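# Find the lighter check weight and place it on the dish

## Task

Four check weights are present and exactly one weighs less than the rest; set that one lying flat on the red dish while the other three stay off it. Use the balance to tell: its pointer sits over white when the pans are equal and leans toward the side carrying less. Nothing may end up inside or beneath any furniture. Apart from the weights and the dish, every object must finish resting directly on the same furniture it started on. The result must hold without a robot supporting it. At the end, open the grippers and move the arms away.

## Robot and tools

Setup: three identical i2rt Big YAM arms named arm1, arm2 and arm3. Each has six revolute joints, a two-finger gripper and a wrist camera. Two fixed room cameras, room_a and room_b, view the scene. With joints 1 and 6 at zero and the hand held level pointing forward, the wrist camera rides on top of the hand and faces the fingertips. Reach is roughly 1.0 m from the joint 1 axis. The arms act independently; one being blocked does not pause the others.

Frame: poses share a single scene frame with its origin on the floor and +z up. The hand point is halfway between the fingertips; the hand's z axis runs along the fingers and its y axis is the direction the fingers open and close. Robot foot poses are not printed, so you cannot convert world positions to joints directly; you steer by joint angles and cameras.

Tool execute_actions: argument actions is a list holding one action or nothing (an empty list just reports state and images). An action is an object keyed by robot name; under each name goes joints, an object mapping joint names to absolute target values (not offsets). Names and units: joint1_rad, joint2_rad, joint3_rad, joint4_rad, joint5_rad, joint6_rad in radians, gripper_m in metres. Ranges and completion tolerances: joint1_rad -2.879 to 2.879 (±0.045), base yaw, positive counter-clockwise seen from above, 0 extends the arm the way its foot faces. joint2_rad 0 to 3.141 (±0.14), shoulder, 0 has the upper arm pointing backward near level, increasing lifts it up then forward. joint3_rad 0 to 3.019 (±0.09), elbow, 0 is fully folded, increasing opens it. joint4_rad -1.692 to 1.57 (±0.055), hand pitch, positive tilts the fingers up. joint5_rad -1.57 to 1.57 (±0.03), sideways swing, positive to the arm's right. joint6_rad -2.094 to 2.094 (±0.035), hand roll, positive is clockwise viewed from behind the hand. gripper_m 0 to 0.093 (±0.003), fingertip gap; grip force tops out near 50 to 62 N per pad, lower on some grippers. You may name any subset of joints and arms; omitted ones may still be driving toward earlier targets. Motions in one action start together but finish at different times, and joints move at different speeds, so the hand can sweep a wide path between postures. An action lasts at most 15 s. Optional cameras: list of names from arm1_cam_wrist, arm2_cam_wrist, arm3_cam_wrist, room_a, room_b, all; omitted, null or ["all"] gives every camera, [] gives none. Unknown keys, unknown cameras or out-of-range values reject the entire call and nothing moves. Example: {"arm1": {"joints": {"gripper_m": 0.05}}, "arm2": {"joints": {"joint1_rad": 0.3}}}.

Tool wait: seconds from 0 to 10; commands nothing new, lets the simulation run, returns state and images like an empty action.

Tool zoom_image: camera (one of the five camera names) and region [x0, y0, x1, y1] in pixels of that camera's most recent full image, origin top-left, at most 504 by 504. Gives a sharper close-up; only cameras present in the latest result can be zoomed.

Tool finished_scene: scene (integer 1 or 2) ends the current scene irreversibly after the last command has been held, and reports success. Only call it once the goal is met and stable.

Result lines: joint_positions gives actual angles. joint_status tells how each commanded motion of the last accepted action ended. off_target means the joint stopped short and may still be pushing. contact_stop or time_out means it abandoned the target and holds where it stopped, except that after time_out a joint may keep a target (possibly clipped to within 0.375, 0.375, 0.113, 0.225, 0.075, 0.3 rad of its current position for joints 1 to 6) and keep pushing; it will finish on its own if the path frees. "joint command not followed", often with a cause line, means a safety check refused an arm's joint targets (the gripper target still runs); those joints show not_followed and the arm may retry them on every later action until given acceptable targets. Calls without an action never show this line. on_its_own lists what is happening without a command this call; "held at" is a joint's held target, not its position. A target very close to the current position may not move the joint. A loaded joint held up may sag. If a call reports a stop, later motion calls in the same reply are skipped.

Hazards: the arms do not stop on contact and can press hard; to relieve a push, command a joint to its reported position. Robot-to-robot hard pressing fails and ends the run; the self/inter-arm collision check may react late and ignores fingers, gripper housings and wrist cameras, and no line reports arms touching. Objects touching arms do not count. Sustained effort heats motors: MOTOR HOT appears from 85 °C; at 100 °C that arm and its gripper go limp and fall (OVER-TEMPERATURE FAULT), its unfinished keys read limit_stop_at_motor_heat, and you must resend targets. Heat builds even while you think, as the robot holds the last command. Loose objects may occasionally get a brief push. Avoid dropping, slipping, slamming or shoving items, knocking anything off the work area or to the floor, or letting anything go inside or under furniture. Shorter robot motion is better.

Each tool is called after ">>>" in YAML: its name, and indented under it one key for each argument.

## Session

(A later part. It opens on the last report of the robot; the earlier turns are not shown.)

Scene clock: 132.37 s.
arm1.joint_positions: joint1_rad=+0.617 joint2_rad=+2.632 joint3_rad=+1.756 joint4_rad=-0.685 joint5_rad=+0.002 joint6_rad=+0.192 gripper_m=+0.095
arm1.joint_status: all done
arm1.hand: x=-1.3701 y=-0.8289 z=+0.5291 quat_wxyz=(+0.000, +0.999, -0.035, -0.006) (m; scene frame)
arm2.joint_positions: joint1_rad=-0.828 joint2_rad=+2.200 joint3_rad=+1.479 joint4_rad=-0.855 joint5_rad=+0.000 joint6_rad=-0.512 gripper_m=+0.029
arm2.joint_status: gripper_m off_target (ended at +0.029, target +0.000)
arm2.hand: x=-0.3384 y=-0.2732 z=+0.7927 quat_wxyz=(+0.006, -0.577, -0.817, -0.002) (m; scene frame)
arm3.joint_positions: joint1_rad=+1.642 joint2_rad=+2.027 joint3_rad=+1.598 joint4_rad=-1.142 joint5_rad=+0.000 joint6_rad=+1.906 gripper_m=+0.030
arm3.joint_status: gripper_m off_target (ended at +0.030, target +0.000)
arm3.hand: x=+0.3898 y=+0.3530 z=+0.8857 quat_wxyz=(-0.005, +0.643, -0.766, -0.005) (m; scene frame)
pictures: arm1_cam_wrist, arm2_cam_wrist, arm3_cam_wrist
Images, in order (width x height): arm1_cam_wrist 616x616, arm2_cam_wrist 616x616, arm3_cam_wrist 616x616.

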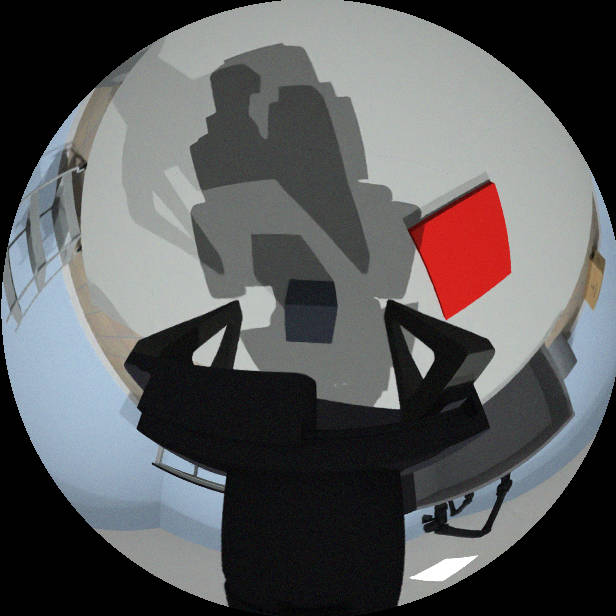

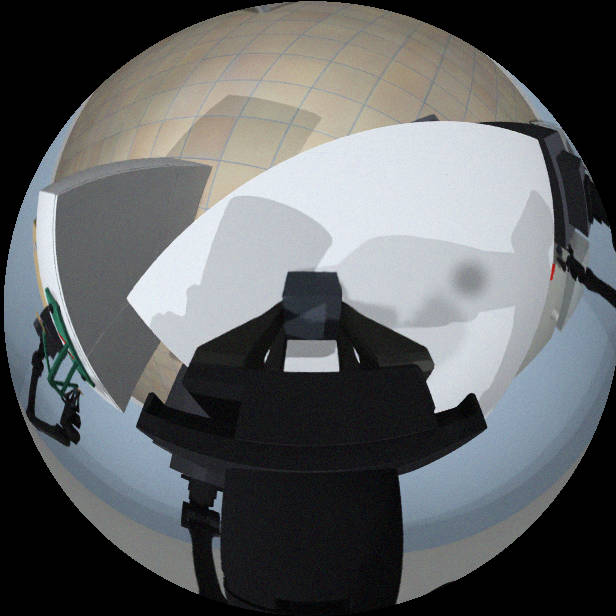

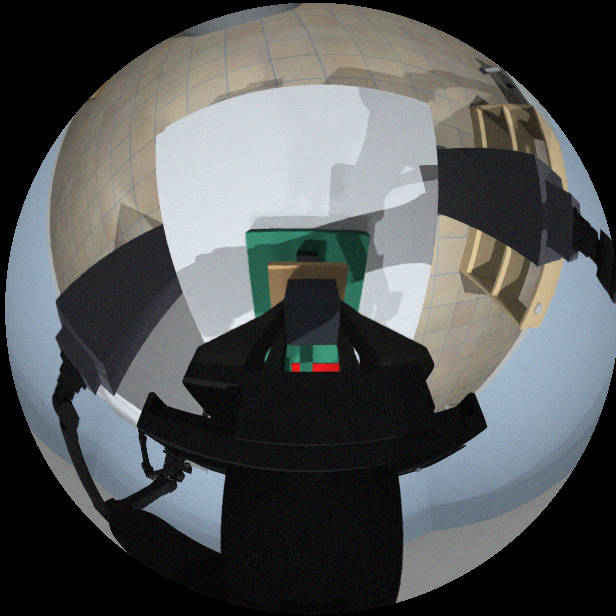

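>>> execute_actions:
  actions:
    - {"arm1":{"joints":{"joint2_rad":2.65}},"arm2":{"joints":{"joint1_rad":-0.1,"joint2_rad":2.0,"joint3_rad":2.11,"joint4_rad":-1.64,"joint6_rad":-1.3}},"arm3":{"joints":{"joint2_rad":0.8,"joint3_rad":1.7,"joint4_rad":-1.5}}}
  cameras: ["arm1_cam_wrist","room_a","room_b"]

Scene clock: 150.97 s.
arm1.joint_positions: joint1_rad=+0.617 joint2_rad=+2.651 joint3_rad=+1.756 joint4_rad=-0.685 joint5_rad=+0.002 joint6_rad=+0.192 gripper_m=+0.095
arm1.joint_status: all done
arm1.hand: x=-1.3623 y=-0.8279 z=+0.5178 quat_wxyz=(-0.001, +0.999, -0.035, +0.003) (m; scene frame)
arm2.joint_positions: joint1_rad=-0.108 joint2_rad=+2.002 joint3_rad=+2.074 joint4_rad=-1.624 joint5_rad=-0.001 joint6_rad=-1.291 gripper_m=+0.029
arm2.joint_status: all done
arm2.hand: x=+0.0920 y=-0.2338 z=+1.1177 quat_wxyz=(+0.000, +0.134, -0.991, +0.005) (m; scene frame)
arm3.joint_positions: joint1_rad=+1.642 joint2_rad=+0.799 joint3_rad=+1.691 joint4_rad=-1.501 joint5_rad=+0.000 joint6_rad=+1.906 gripper_m=+0.030
arm3.joint_status: all done
arm3.hand: x=+0.7336 y=+0.4018 z=+1.4572 quat_wxyz=(+0.394, +0.573, -0.678, -0.241) (m; scene frame)
pictures: arm1_cam_wrist, room_a, room_b
Images, in order (width x height): arm1_cam_wrist 616x616, room_a 896x504, room_b 896x504.

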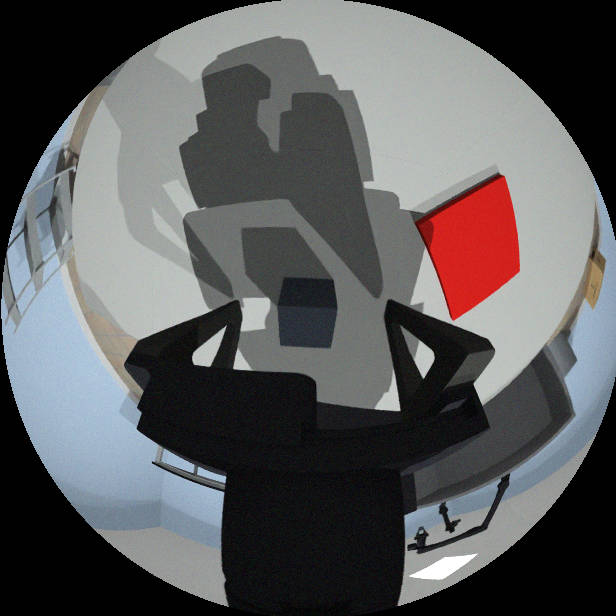

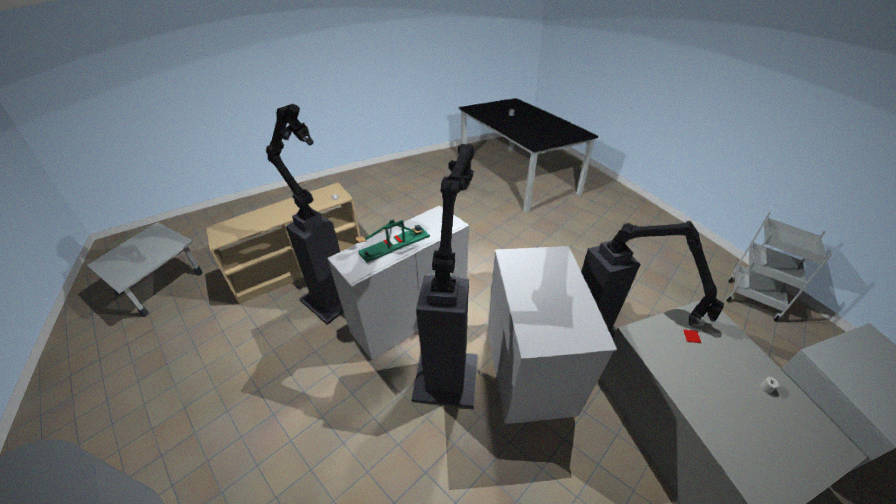

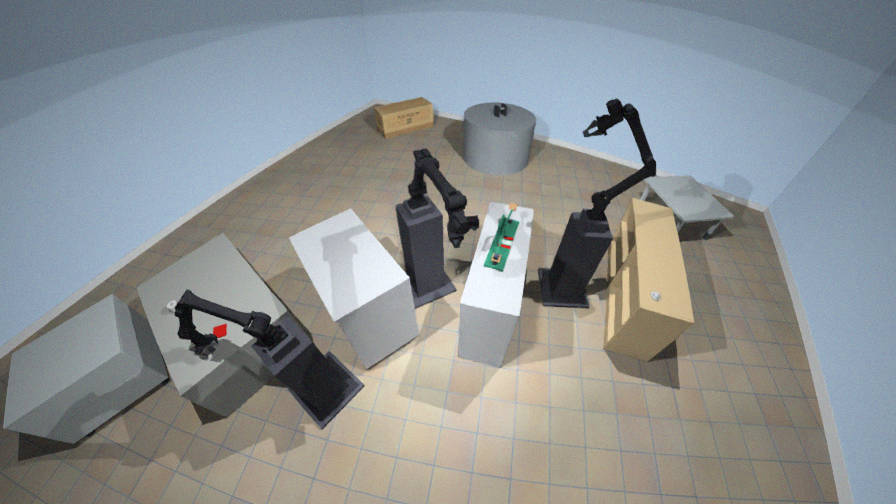

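>>> execute_actions:
  actions:
    - {"arm1":{"joints":{"gripper_m":0.0}},"arm2":{"joints":{"joint1_rad":1.005}}}
  cameras: ["arm2_cam_wrist","room_a"]

>>> zoom_image:
  camera: "room_a"
  region: [330, 160, 460, 280]

Scene clock: 155.13 s.
arm1.joint_positions: joint1_rad=+0.617 joint2_rad=+2.651 joint3_rad=+1.756 joint4_rad=-0.685 joint5_rad=+0.001 joint6_rad=+0.193 gripper_m=+0.030
arm1.joint_status: gripper_m off_target (ended at +0.030, target +0.000)
arm1.hand: x=-1.3623 y=-0.8280 z=+0.5178 quat_wxyz=(-0.001, +0.999, -0.035, +0.004) (m; scene frame)
arm2.joint_positions: joint1_rad=+1.006 joint2_rad=+2.020 joint3_rad=+2.074 joint4_rad=-1.624 joint5_rad=-0.002 joint6_rad=-1.292 gripper_m=+0.029
arm2.joint_status: all done
arm2.hand: x=+0.3913 y=+0.3593 z=+1.1079 quat_wxyz=(+0.001, +0.638, -0.770, -0.006) (m; scene frame)
arm3.joint_positions: joint1_rad=+1.642 joint2_rad=+0.799 joint3_rad=+1.691 joint4_rad=-1.501 joint5_rad=+0.000 joint6_rad=+1.906 gripper_m=+0.030
arm3.joint_status: not commanded
arm3.hand: x=+0.7336 y=+0.4018 z=+1.4572 quat_wxyz=(+0.394, +0.573, -0.678, -0.241) (m; scene frame)
pictures: arm2_cam_wrist, room_a
Images, in order (width x height): arm2_cam_wrist 616x616, room_a 896x504.

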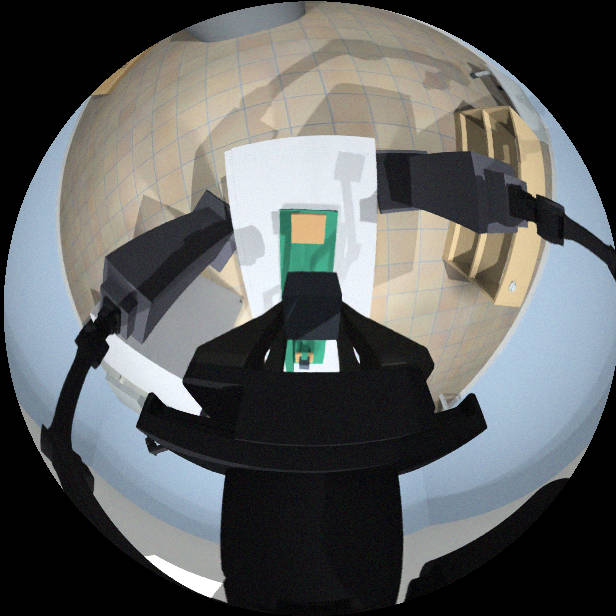

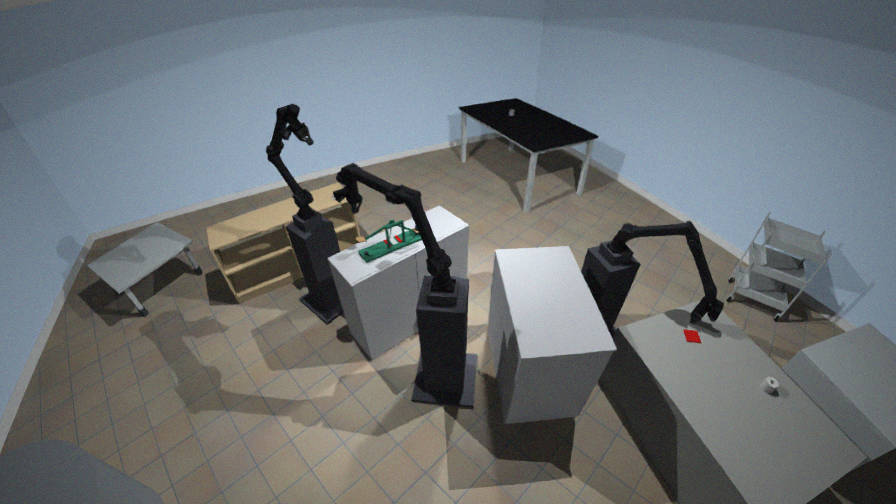

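Region (330, 160, 460, 280) of room_a's 896x504 image, scaled by 3.877, with more detail than that image has; it fills the top 465 rows of this view, and the rest is white.

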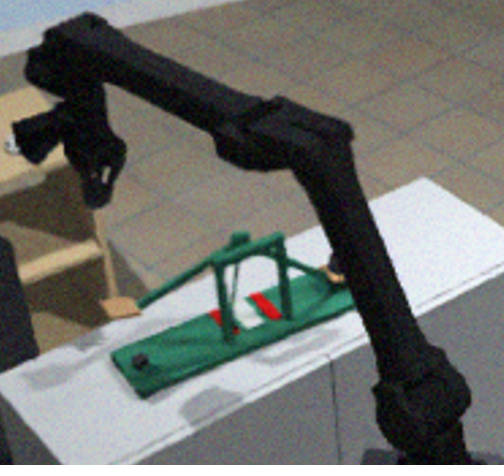

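>>> execute_actions:
  actions:
    - {"arm1":{"joints":{"joint1_rad":0.40,"joint2_rad":2.56,"joint3_rad":1.855,"joint4_rad":-0.83}},"arm2":{"joints":{"joint1_rad":0.985,"joint2_rad":2.07,"joint3_rad":1.748,"joint4_rad":-1.215}}}
  cameras: ["arm1_cam_wrist","arm2_cam_wrist","room_a"]

Scene clock: 164.67 s.
arm1.joint_positions: joint1_rad=+0.407 joint2_rad=+2.573 joint3_rad=+1.826 joint4_rad=-0.819 joint5_rad=+0.002 joint6_rad=+0.194 gripper_m=+0.030
arm1.joint_status: all done
arm1.hand: x=-1.3991 y=-0.6942 z=+0.5850 quat_wxyz=(+0.000, +0.990, -0.140, -0.004) (m; scene frame)
arm2.joint_positions: joint1_rad=+0.992 joint2_rad=+2.106 joint3_rad=+1.720 joint4_rad=-1.232 joint5_rad=-0.002 joint6_rad=-1.292 gripper_m=+0.029
arm2.joint_status: all done
arm2.hand: x=+0.3771 y=+0.3510 z=+0.9234 quat_wxyz=(+0.020, +0.633, -0.774, -0.020) (m; scene frame)
arm3.joint_positions: joint1_rad=+1.642 joint2_rad=+0.799 joint3_rad=+1.691 joint4_rad=-1.501 joint5_rad=+0.000 joint6_rad=+1.906 gripper_m=+0.030
arm3.joint_status: not commanded
arm3.hand: x=+0.7336 y=+0.4018 z=+1.4572 quat_wxyz=(+0.394, +0.573, -0.678, -0.241) (m; scene frame)
pictures: arm1_cam_wrist, arm2_cam_wrist, room_a
Images, in order (width x height): arm1_cam_wrist 616x616, arm2_cam_wrist 616x616, room_a 896x504.

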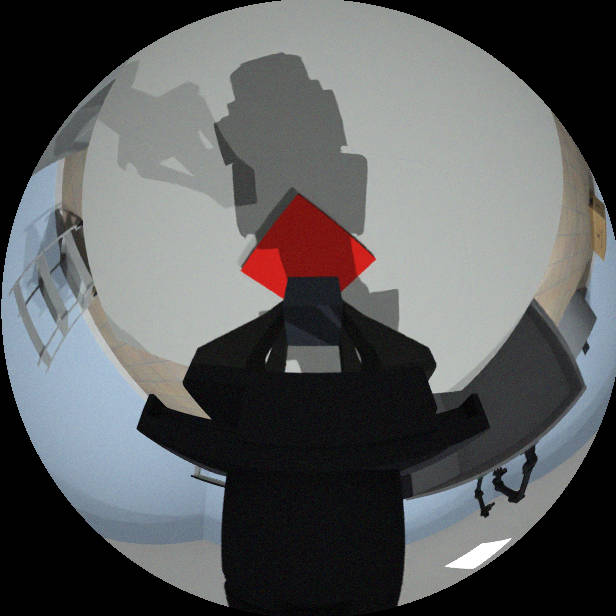

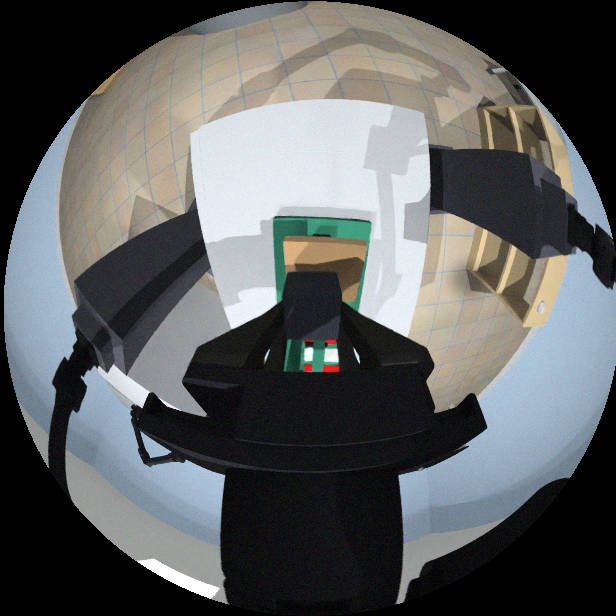

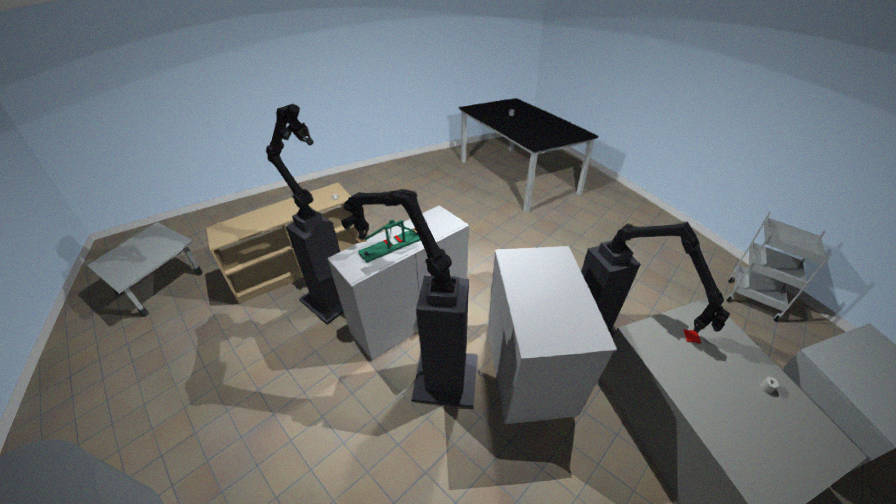

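>>> execute_actions:
  actions:
    - {"arm1":{"joints":{"joint2_rad":2.66,"joint3_rad":1.905,"joint4_rad":-0.76}},"arm2":{"joints":{"joint2_rad":2.125,"joint3_rad":1.69,"joint4_rad":-1.09}}}
  cameras: ["arm1_cam_wrist","arm2_cam_wrist","room_a"]

Scene clock: 171.30 s.
arm1.joint_positions: joint1_rad=+0.407 joint2_rad=+2.686 joint3_rad=+1.874 joint4_rad=-0.769 joint5_rad=+0.002 joint6_rad=+0.194 gripper_m=+0.030
arm1.joint_status: all done
arm1.hand: x=-1.3921 y=-0.6948 z=+0.5258 quat_wxyz=(-0.001, +0.990, -0.140, +0.004) (m; scene frame)
arm2.joint_positions: joint1_rad=+0.992 joint2_rad=+2.121 joint3_rad=+1.680 joint4_rad=-1.115 joint5_rad=-0.001 joint6_rad=-1.293 gripper_m=+0.029
arm2.joint_status: all done
arm2.hand: x=+0.3880 y=+0.3518 z=+0.9003 quat_wxyz=(-0.005, +0.633, -0.774, -0.001) (m; scene frame)
arm3.joint_positions: joint1_rad=+1.642 joint2_rad=+0.799 joint3_rad=+1.691 joint4_rad=-1.501 joint5_rad=+0.000 joint6_rad=+1.906 gripper_m=+0.030
arm3.joint_status: not commanded
arm3.hand: x=+0.7336 y=+0.4018 z=+1.4572 quat_wxyz=(+0.394, +0.573, -0.678, -0.241) (m; scene frame)
pictures: arm1_cam_wrist, arm2_cam_wrist, room_a
Images, in order (width x height): arm1_cam_wrist 616x616, arm2_cam_wrist 616x616, room_a 896x504.

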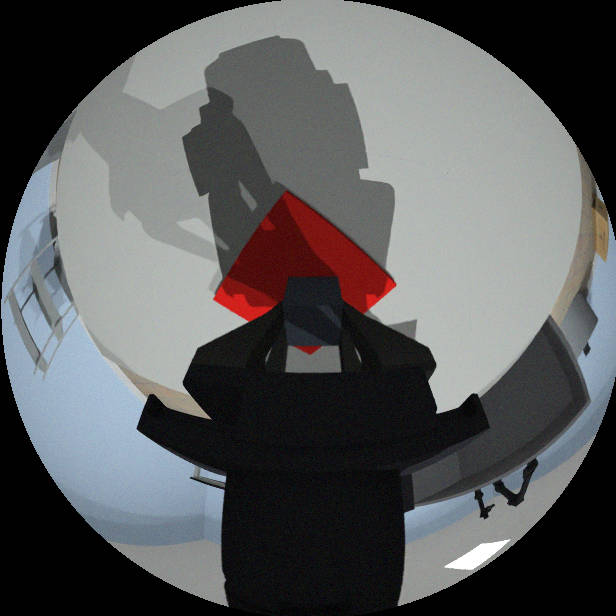

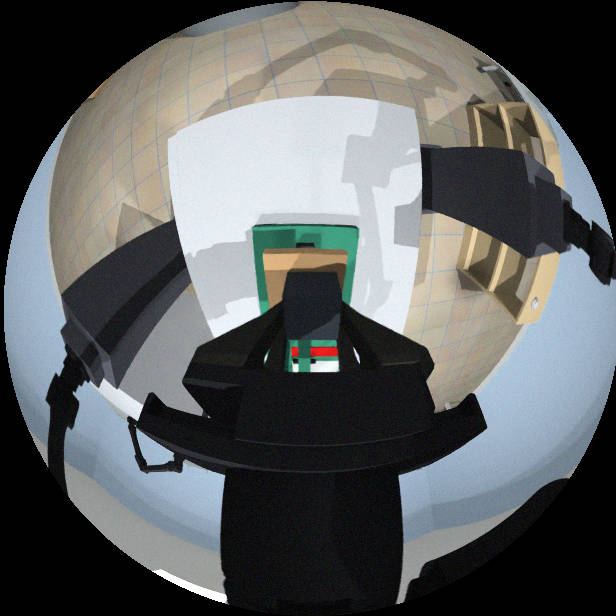

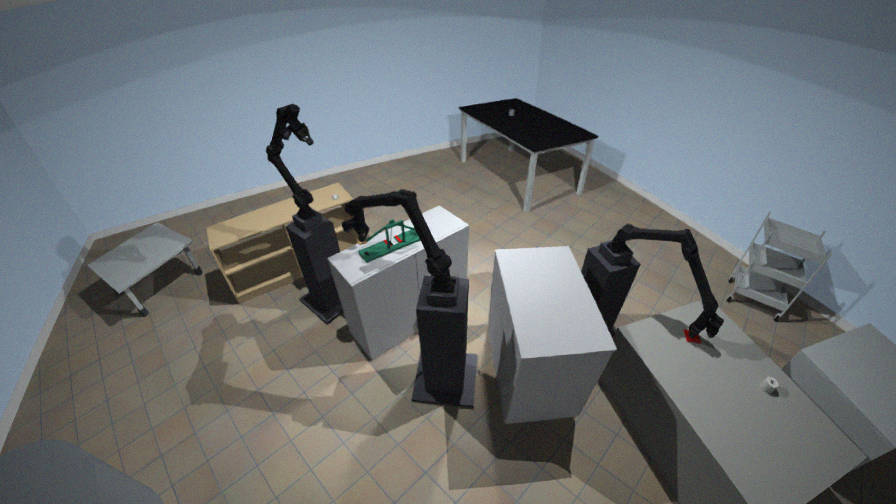

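>>> execute_actions:
  actions:
    - {"arm2":{"joints":{"gripper_m":0.09}}}
  cameras: []

>>> wait:
  seconds: 3

>>> zoom_image:
  camera: "room_b"
  region: [450, 170, 560, 290]

Scene clock: 174.67 s.
arm1.joint_positions: joint1_rad=+0.407 joint2_rad=+2.686 joint3_rad=+1.874 joint4_rad=-0.769 joint5_rad=+0.002 joint6_rad=+0.194 gripper_m=+0.030
arm1.joint_status: not commanded
arm1.hand: x=-1.3921 y=-0.6948 z=+0.5258 quat_wxyz=(-0.001, +0.990, -0.140, +0.004) (m; scene frame)
arm2.joint_positions: joint1_rad=+0.992 joint2_rad=+2.121 joint3_rad=+1.680 joint4_rad=-1.110 joint5_rad=-0.001 joint6_rad=-1.293 gripper_m=+0.090
arm2.joint_status: all done
arm2.hand: x=+0.3894 y=+0.3519 z=+0.9003 quat_wxyz=(-0.007, +0.633, -0.774, +0.000) (m; scene frame)
arm3.joint_positions: joint1_rad=+1.642 joint2_rad=+0.799 joint3_rad=+1.691 joint4_rad=-1.501 joint5_rad=+0.000 joint6_rad=+1.906 gripper_m=+0.030
arm3.joint_status: not commanded
arm3.hand: x=+0.7336 y=+0.4018 z=+1.4572 quat_wxyz=(+0.394, +0.573, -0.678, -0.241) (m; scene frame)
pictures: none
No camera images: the call's "cameras" was empty. Leave "cameras" out to get every camera's image.

Scene clock: 177.67 s.
arm1.joint_positions: joint1_rad=+0.407 joint2_rad=+2.686 joint3_rad=+1.874 joint4_rad=-0.769 joint5_rad=+0.002 joint6_rad=+0.194 gripper_m=+0.030
arm1.joint_status: not commanded
arm1.hand: x=-1.3921 y=-0.6948 z=+0.5258 quat_wxyz=(-0.001, +0.990, -0.140, +0.004) (m; scene frame)
arm2.joint_positions: joint1_rad=+0.992 joint2_rad=+2.121 joint3_rad=+1.680 joint4_rad=-1.110 joint5_rad=-0.001 joint6_rad=-1.293 gripper_m=+0.090
arm2.joint_status: all done
arm2.hand: x=+0.3894 y=+0.3519 z=+0.9003 quat_wxyz=(-0.007, +0.633, -0.774, +0.000) (m; scene frame)
arm3.joint_positions: joint1_rad=+1.642 joint2_rad=+0.799 joint3_rad=+1.691 joint4_rad=-1.501 joint5_rad=+0.000 joint6_rad=+1.906 gripper_m=+0.030
arm3.joint_status: not commanded
arm3.hand: x=+0.7336 y=+0.4018 z=+1.4572 quat_wxyz=(+0.394, +0.573, -0.678, -0.241) (m; scene frame)
wait: 3.00 s; at rest by 0.27 s
pictures: arm1_cam_wrist, arm2_cam_wrist, arm3_cam_wrist, room_a, room_b
Images, in order (width x height): arm1_cam_wrist 616x616, arm2_cam_wrist 616x616, arm3_cam_wrist 616x616, room_a 896x504, room_b 896x504.

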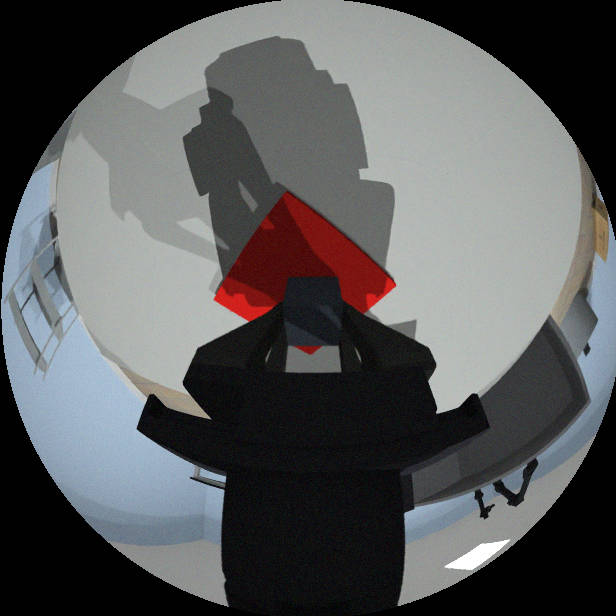

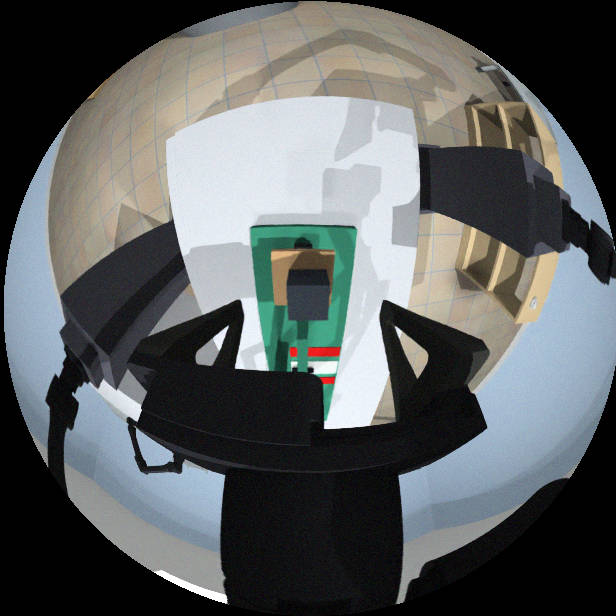

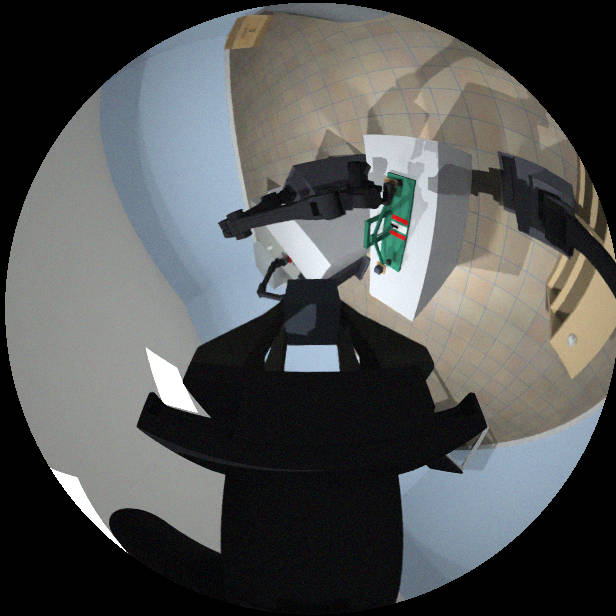

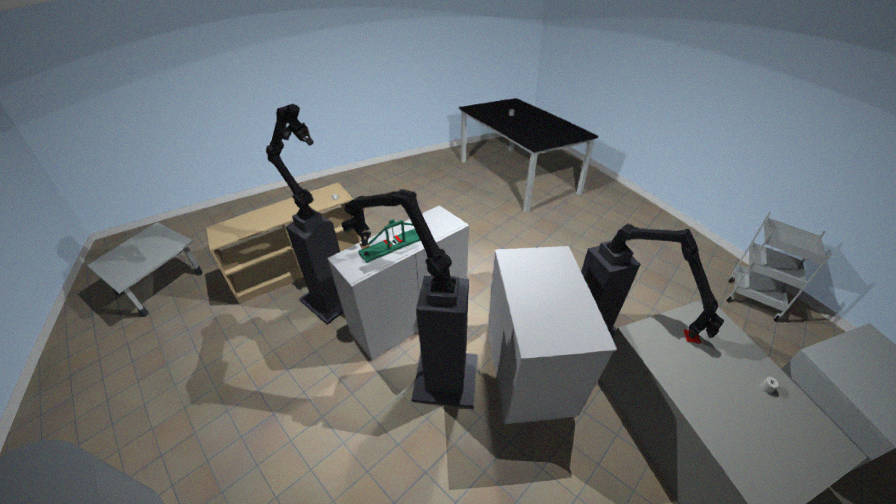

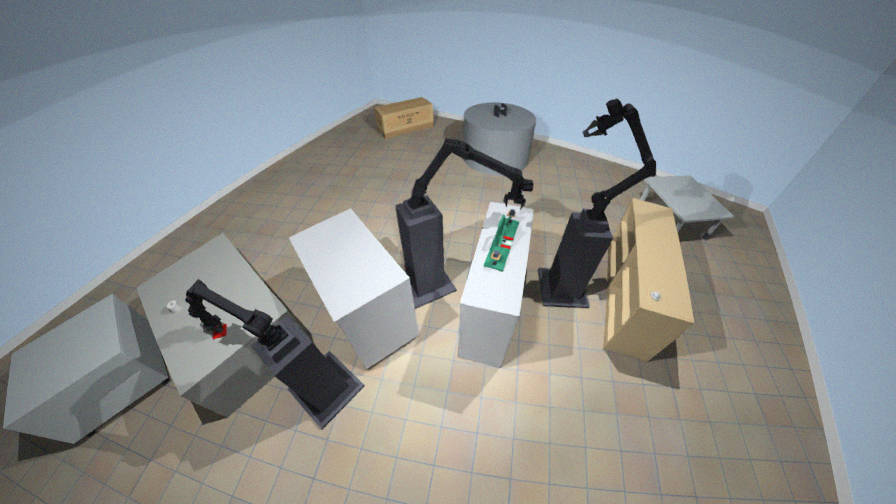

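Region (450, 170, 560, 290) of room_b's 896x504 image, scaled by 4.200, with more detail than that image has; it fills the left 462 columns of this view, and the rest is white.

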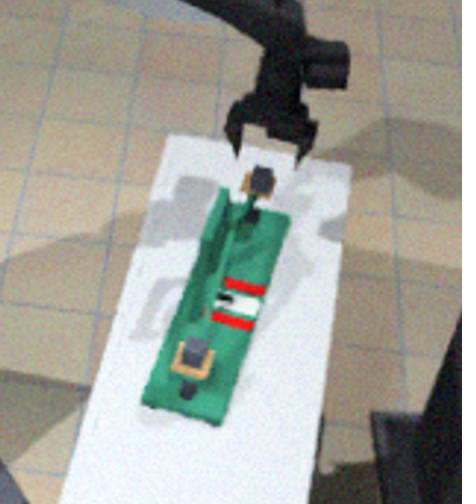

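>>> wait:
  seconds: 4

>>> zoom_image:
  camera: "room_a"
  region: [340, 190, 450, 280]

>>> zoom_image:
  camera: "arm3_cam_wrist"
  region: [340, 160, 450, 290]

Scene clock: 183.87 s.
arm1.joint_positions: joint1_rad=+0.407 joint2_rad=+2.686 joint3_rad=+1.874 joint4_rad=-0.769 joint5_rad=+0.002 joint6_rad=+0.194 gripper_m=+0.030
arm1.joint_status: not commanded
arm1.hand: x=-1.3921 y=-0.6948 z=+0.5258 quat_wxyz=(-0.001, +0.990, -0.140, +0.004) (m; scene frame)
arm2.joint_positions: joint1_rad=+0.992 joint2_rad=+2.121 joint3_rad=+1.680 joint4_rad=-1.110 joint5_rad=-0.001 joint6_rad=-1.293 gripper_m=+0.090
arm2.joint_status: all done
arm2.hand: x=+0.3894 y=+0.3519 z=+0.9003 quat_wxyz=(-0.007, +0.633, -0.774, +0.000) (m; scene frame)
arm3.joint_positions: joint1_rad=+1.642 joint2_rad=+0.799 joint3_rad=+1.691 joint4_rad=-1.501 joint5_rad=+0.000 joint6_rad=+1.906 gripper_m=+0.030
arm3.joint_status: not commanded
arm3.hand: x=+0.7336 y=+0.4018 z=+1.4572 quat_wxyz=(+0.394, +0.573, -0.678, -0.241) (m; scene frame)
wait: 4.00 s; at rest from the start
pictures: arm1_cam_wrist, arm2_cam_wrist, arm3_cam_wrist, room_a, room_b
Images, in order (width x height): arm1_cam_wrist 616x616, arm2_cam_wrist 616x616, arm3_cam_wrist 616x616, room_a 896x504, room_b 896x504.

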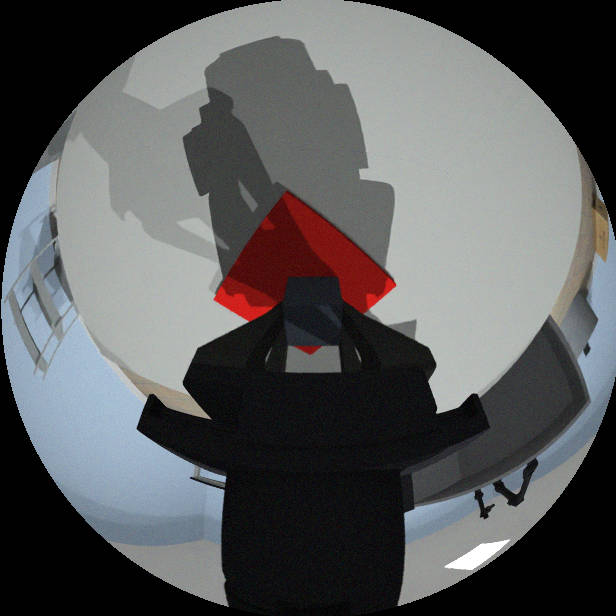

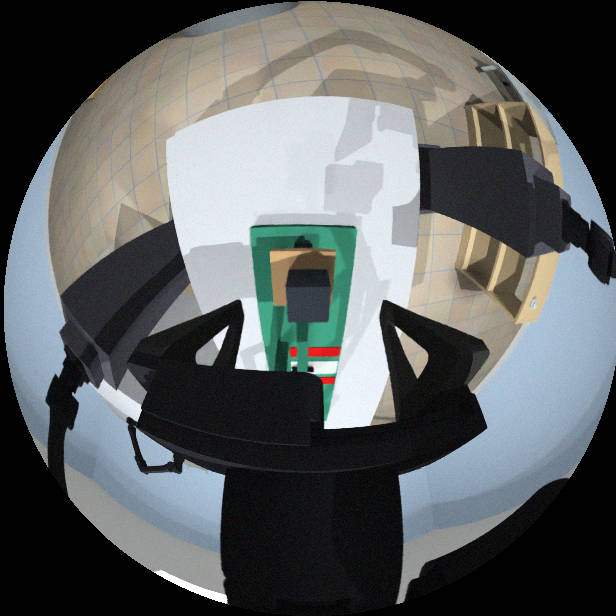

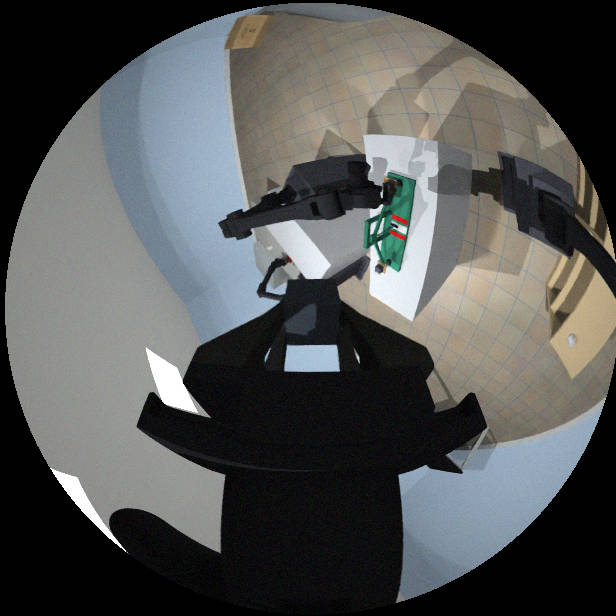

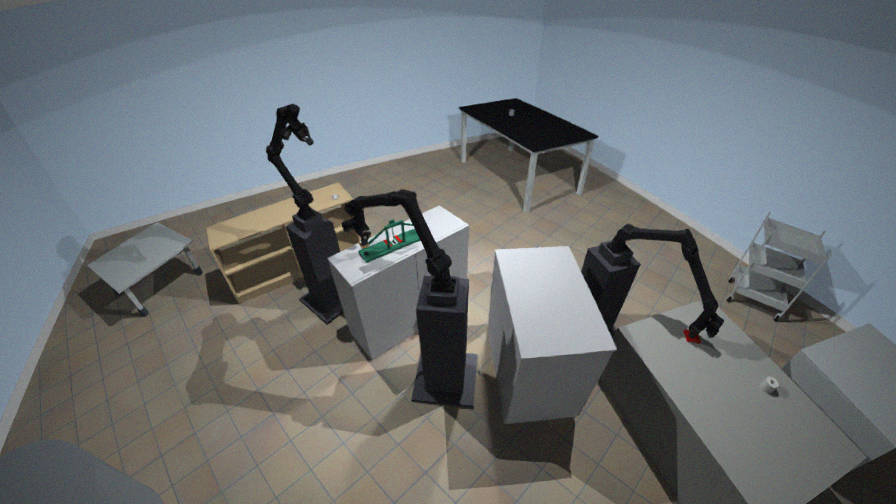

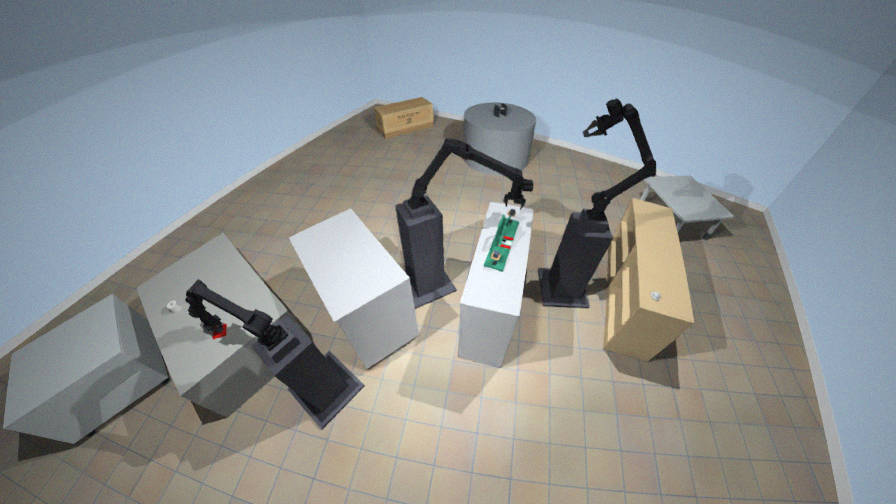

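Region (340, 190, 450, 280) of room_a's 896x504 image, scaled by 4.582, with more detail than that image has; it fills the top 412 rows of this view, and the rest is white.

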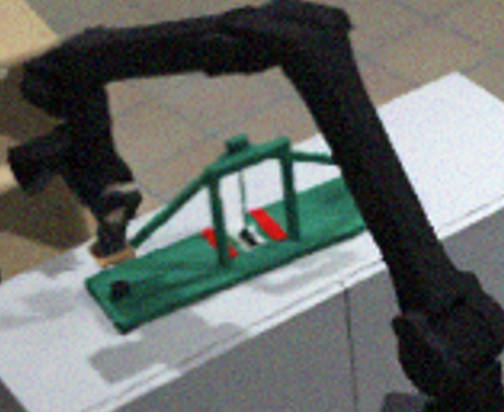

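Region (340, 160, 450, 290) of arm3_cam_wrist's 616x616 image, scaled by 3.877, with more detail than that image has; it fills the left 426 columns of this view, and the rest is white.

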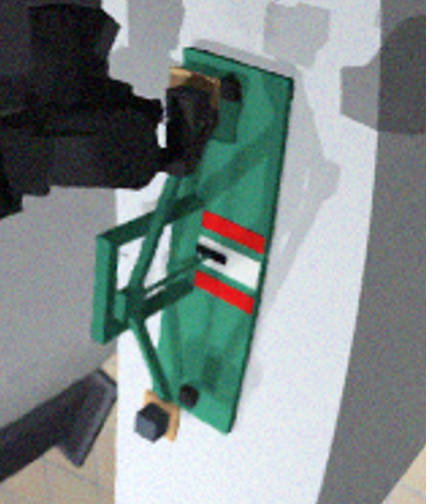

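>>> execute_actions:
  actions:
    - {"arm1":{"joints":{"gripper_m":0.09}},"arm2":{"joints":{"joint2_rad":0.9}},"arm3":{"joints":{"joint1_rad":1.452,"joint3_rad":1.42}}}
  cameras: ["arm1_cam_wrist","room_b"]

>>> execute_actions:
  actions:
    - {"arm1":{"joints":{"joint2_rad":1.5}},"arm2":{"joints":{"joint1_rad":-0.3}},"arm3":{"joints":{"joint2_rad":2.0,"joint4_rad":-0.94}}}
  cameras: ["arm3_cam_wrist","room_a","room_b"]

Scene clock: 198.60 s.
arm1.joint_positions: joint1_rad=+0.407 joint2_rad=+2.686 joint3_rad=+1.874 joint4_rad=-0.769 joint5_rad=+0.002 joint6_rad=+0.195 gripper_m=+0.090
arm1.joint_status: all done
arm1.hand: x=-1.3921 y=-0.6948 z=+0.5258 quat_wxyz=(-0.001, +0.990, -0.140, +0.004) (m; scene frame)
arm2.joint_positions: joint1_rad=+0.992 joint2_rad=+0.896 joint3_rad=+1.685 joint4_rad=-1.102 joint5_rad=-0.001 joint6_rad=-1.293 gripper_m=+0.090
arm2.joint_status: all done
arm2.hand: x=+0.1096 y=+0.3255 z=+1.5571 quat_wxyz=(-0.482, +0.513, -0.629, +0.331) (m; scene frame)
arm3.joint_positions: joint1_rad=+1.457 joint2_rad=+0.809 joint3_rad=+1.401 joint4_rad=-1.501 joint5_rad=+0.000 joint6_rad=+1.906 gripper_m=+0.030
arm3.joint_status: all done
arm3.hand: x=+0.7010 y=+0.4499 z=+1.3224 quat_wxyz=(+0.259, +0.540, -0.776, -0.196) (m; scene frame)
pictures: arm1_cam_wrist, room_b
Images, in order (width x height): arm1_cam_wrist 616x616, room_b 896x504.

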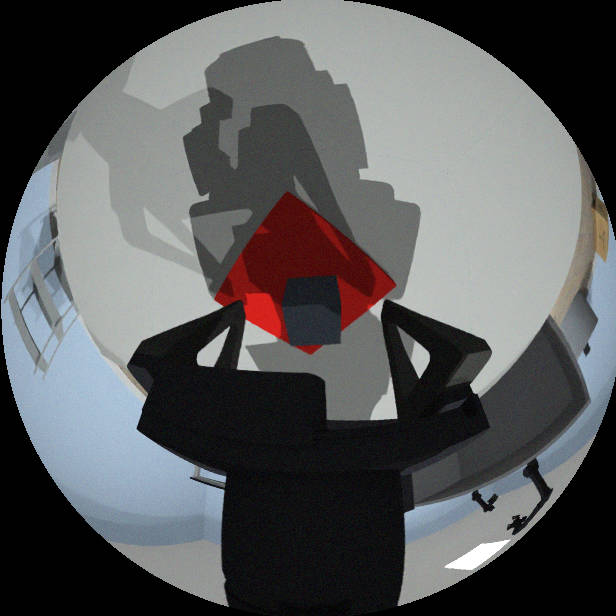

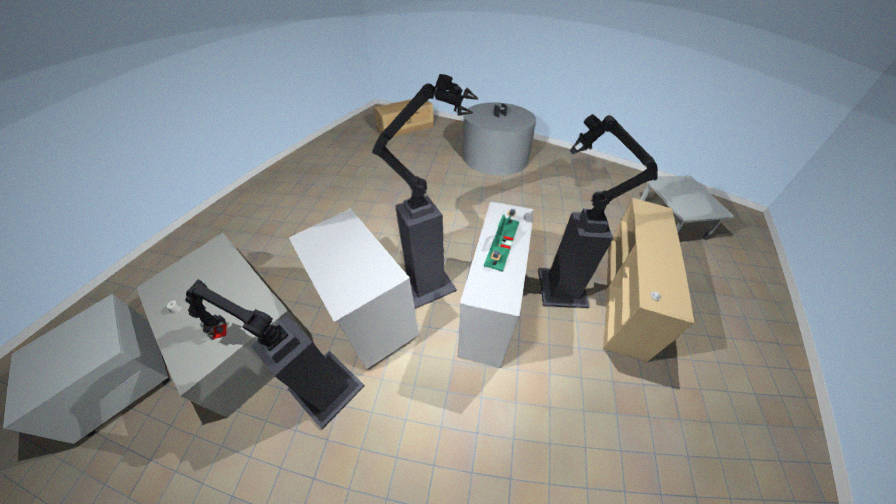

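Scene clock: 200.63 s.
arm1.joint_positions: joint1_rad=+0.407 joint2_rad=+1.516 joint3_rad=+1.891 joint4_rad=-0.767 joint5_rad=+0.002 joint6_rad=+0.195 gripper_m=+0.090
arm1.joint_status: all done
arm1.hand: x=-1.3902 y=-0.6946 z=+1.3708 quat_wxyz=(+0.030, +0.822, -0.117, -0.556) (m; scene frame)
arm2.joint_positions: joint1_rad=-0.293 joint2_rad=+0.896 joint3_rad=+1.685 joint4_rad=-1.102 joint5_rad=-0.001 joint6_rad=-1.293 gripper_m=+0.090
arm2.joint_status: all done
arm2.hand: x=-0.1096 y=-0.0203 z=+1.5570 quat_wxyz=(-0.182, +0.037, -0.811, +0.555) (m; scene frame)
arm3.joint_positions: joint1_rad=+1.457 joint2_rad=+2.007 joint3_rad=+1.399 joint4_rad=-0.951 joint5_rad=+0.000 joint6_rad=+1.906 gripper_m=+0.030
arm3.joint_status: all done
arm3.hand: x=+0.4196 y=+0.4628 z=+0.8323 quat_wxyz=(+0.000, +0.569, -0.822, -0.008) (m; scene frame)
pictures: arm3_cam_wrist, room_a, room_b
Images, in order (width x height): arm3_cam_wrist 616x616, room_a 896x504, room_b 896x504.

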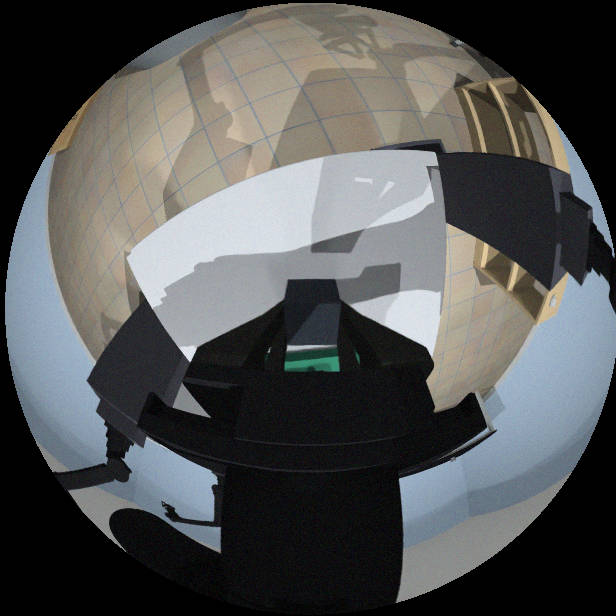

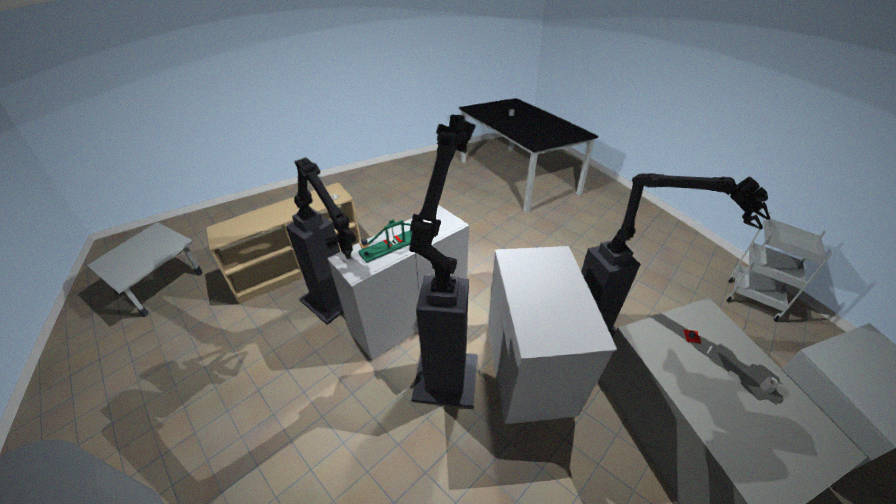

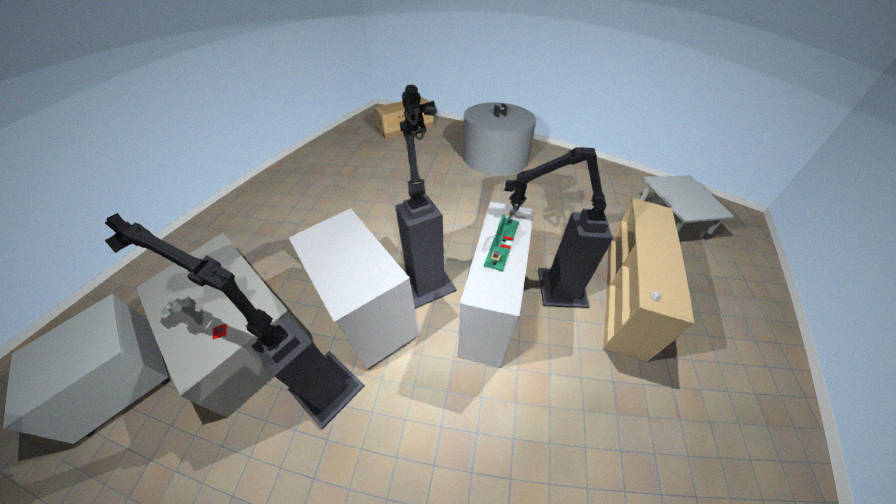

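>>> execute_actions:
  actions:
    - {"arm3":{"joints":{"joint2_rad":2.08,"joint4_rad":-0.89}}}
  cameras: ["arm3_cam_wrist","room_a"]

>>> zoom_image:
  camera: "room_a"
  region: [320, 220, 400, 290]

Scene clock: 204.00 s.
arm1.joint_positions: joint1_rad=+0.407 joint2_rad=+1.516 joint3_rad=+1.891 joint4_rad=-0.767 joint5_rad=+0.002 joint6_rad=+0.195 gripper_m=+0.090
arm1.joint_status: not commanded
arm1.hand: x=-1.3902 y=-0.6946 z=+1.3708 quat_wxyz=(+0.030, +0.822, -0.117, -0.556) (m; scene frame)
arm2.joint_positions: joint1_rad=-0.293 joint2_rad=+0.896 joint3_rad=+1.685 joint4_rad=-1.102 joint5_rad=-0.001 joint6_rad=-1.293 gripper_m=+0.090
arm2.joint_status: not commanded
arm2.hand: x=-0.1096 y=-0.0203 z=+1.5570 quat_wxyz=(-0.182, +0.037, -0.811, +0.555) (m; scene frame)
arm3.joint_positions: joint1_rad=+1.457 joint2_rad=+2.077 joint3_rad=+1.399 joint4_rad=-0.898 joint5_rad=+0.000 joint6_rad=+1.907 gripper_m=+0.030
arm3.joint_status: all done
arm3.hand: x=+0.4180 y=+0.4633 z=+0.7951 quat_wxyz=(-0.006, +0.569, -0.822, -0.004) (m; scene frame)
pictures: arm3_cam_wrist, room_a
Images, in order (width x height): arm3_cam_wrist 616x616, room_a 896x504.

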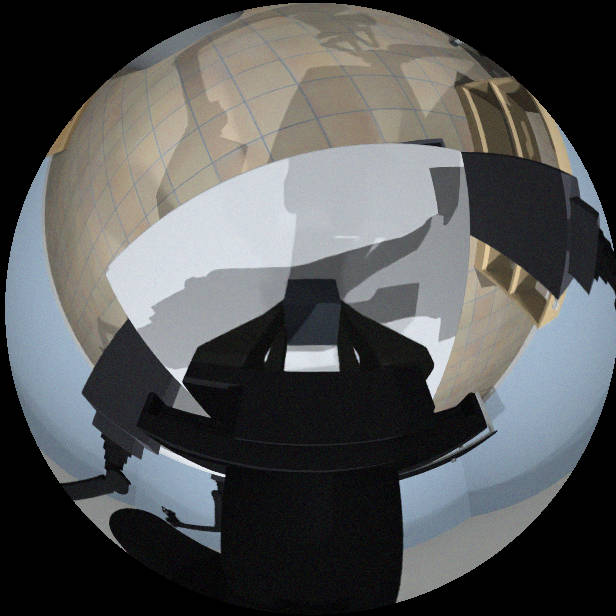

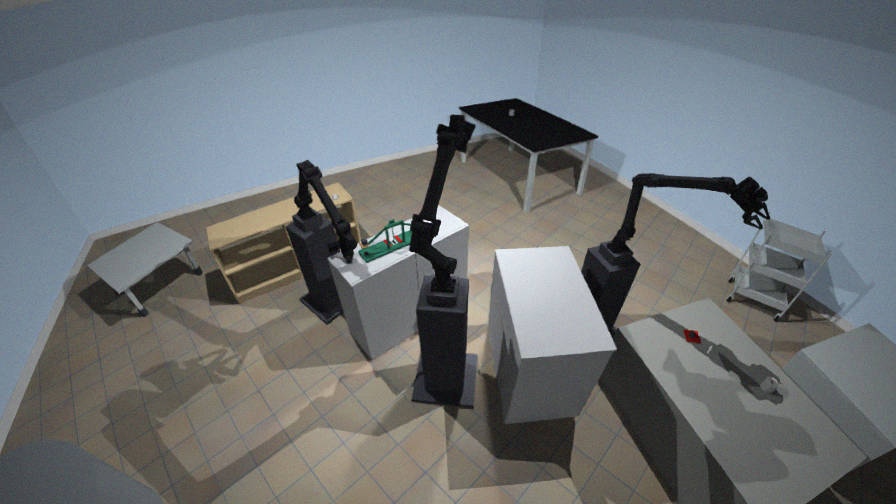

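Region (320, 220, 400, 290) of room_a's 896x504 image, scaled by 6.300, with more detail than that image has; it fills the top 441 rows of this view, and the rest is white.

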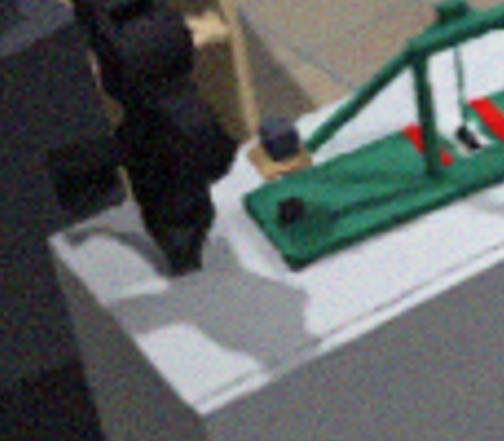

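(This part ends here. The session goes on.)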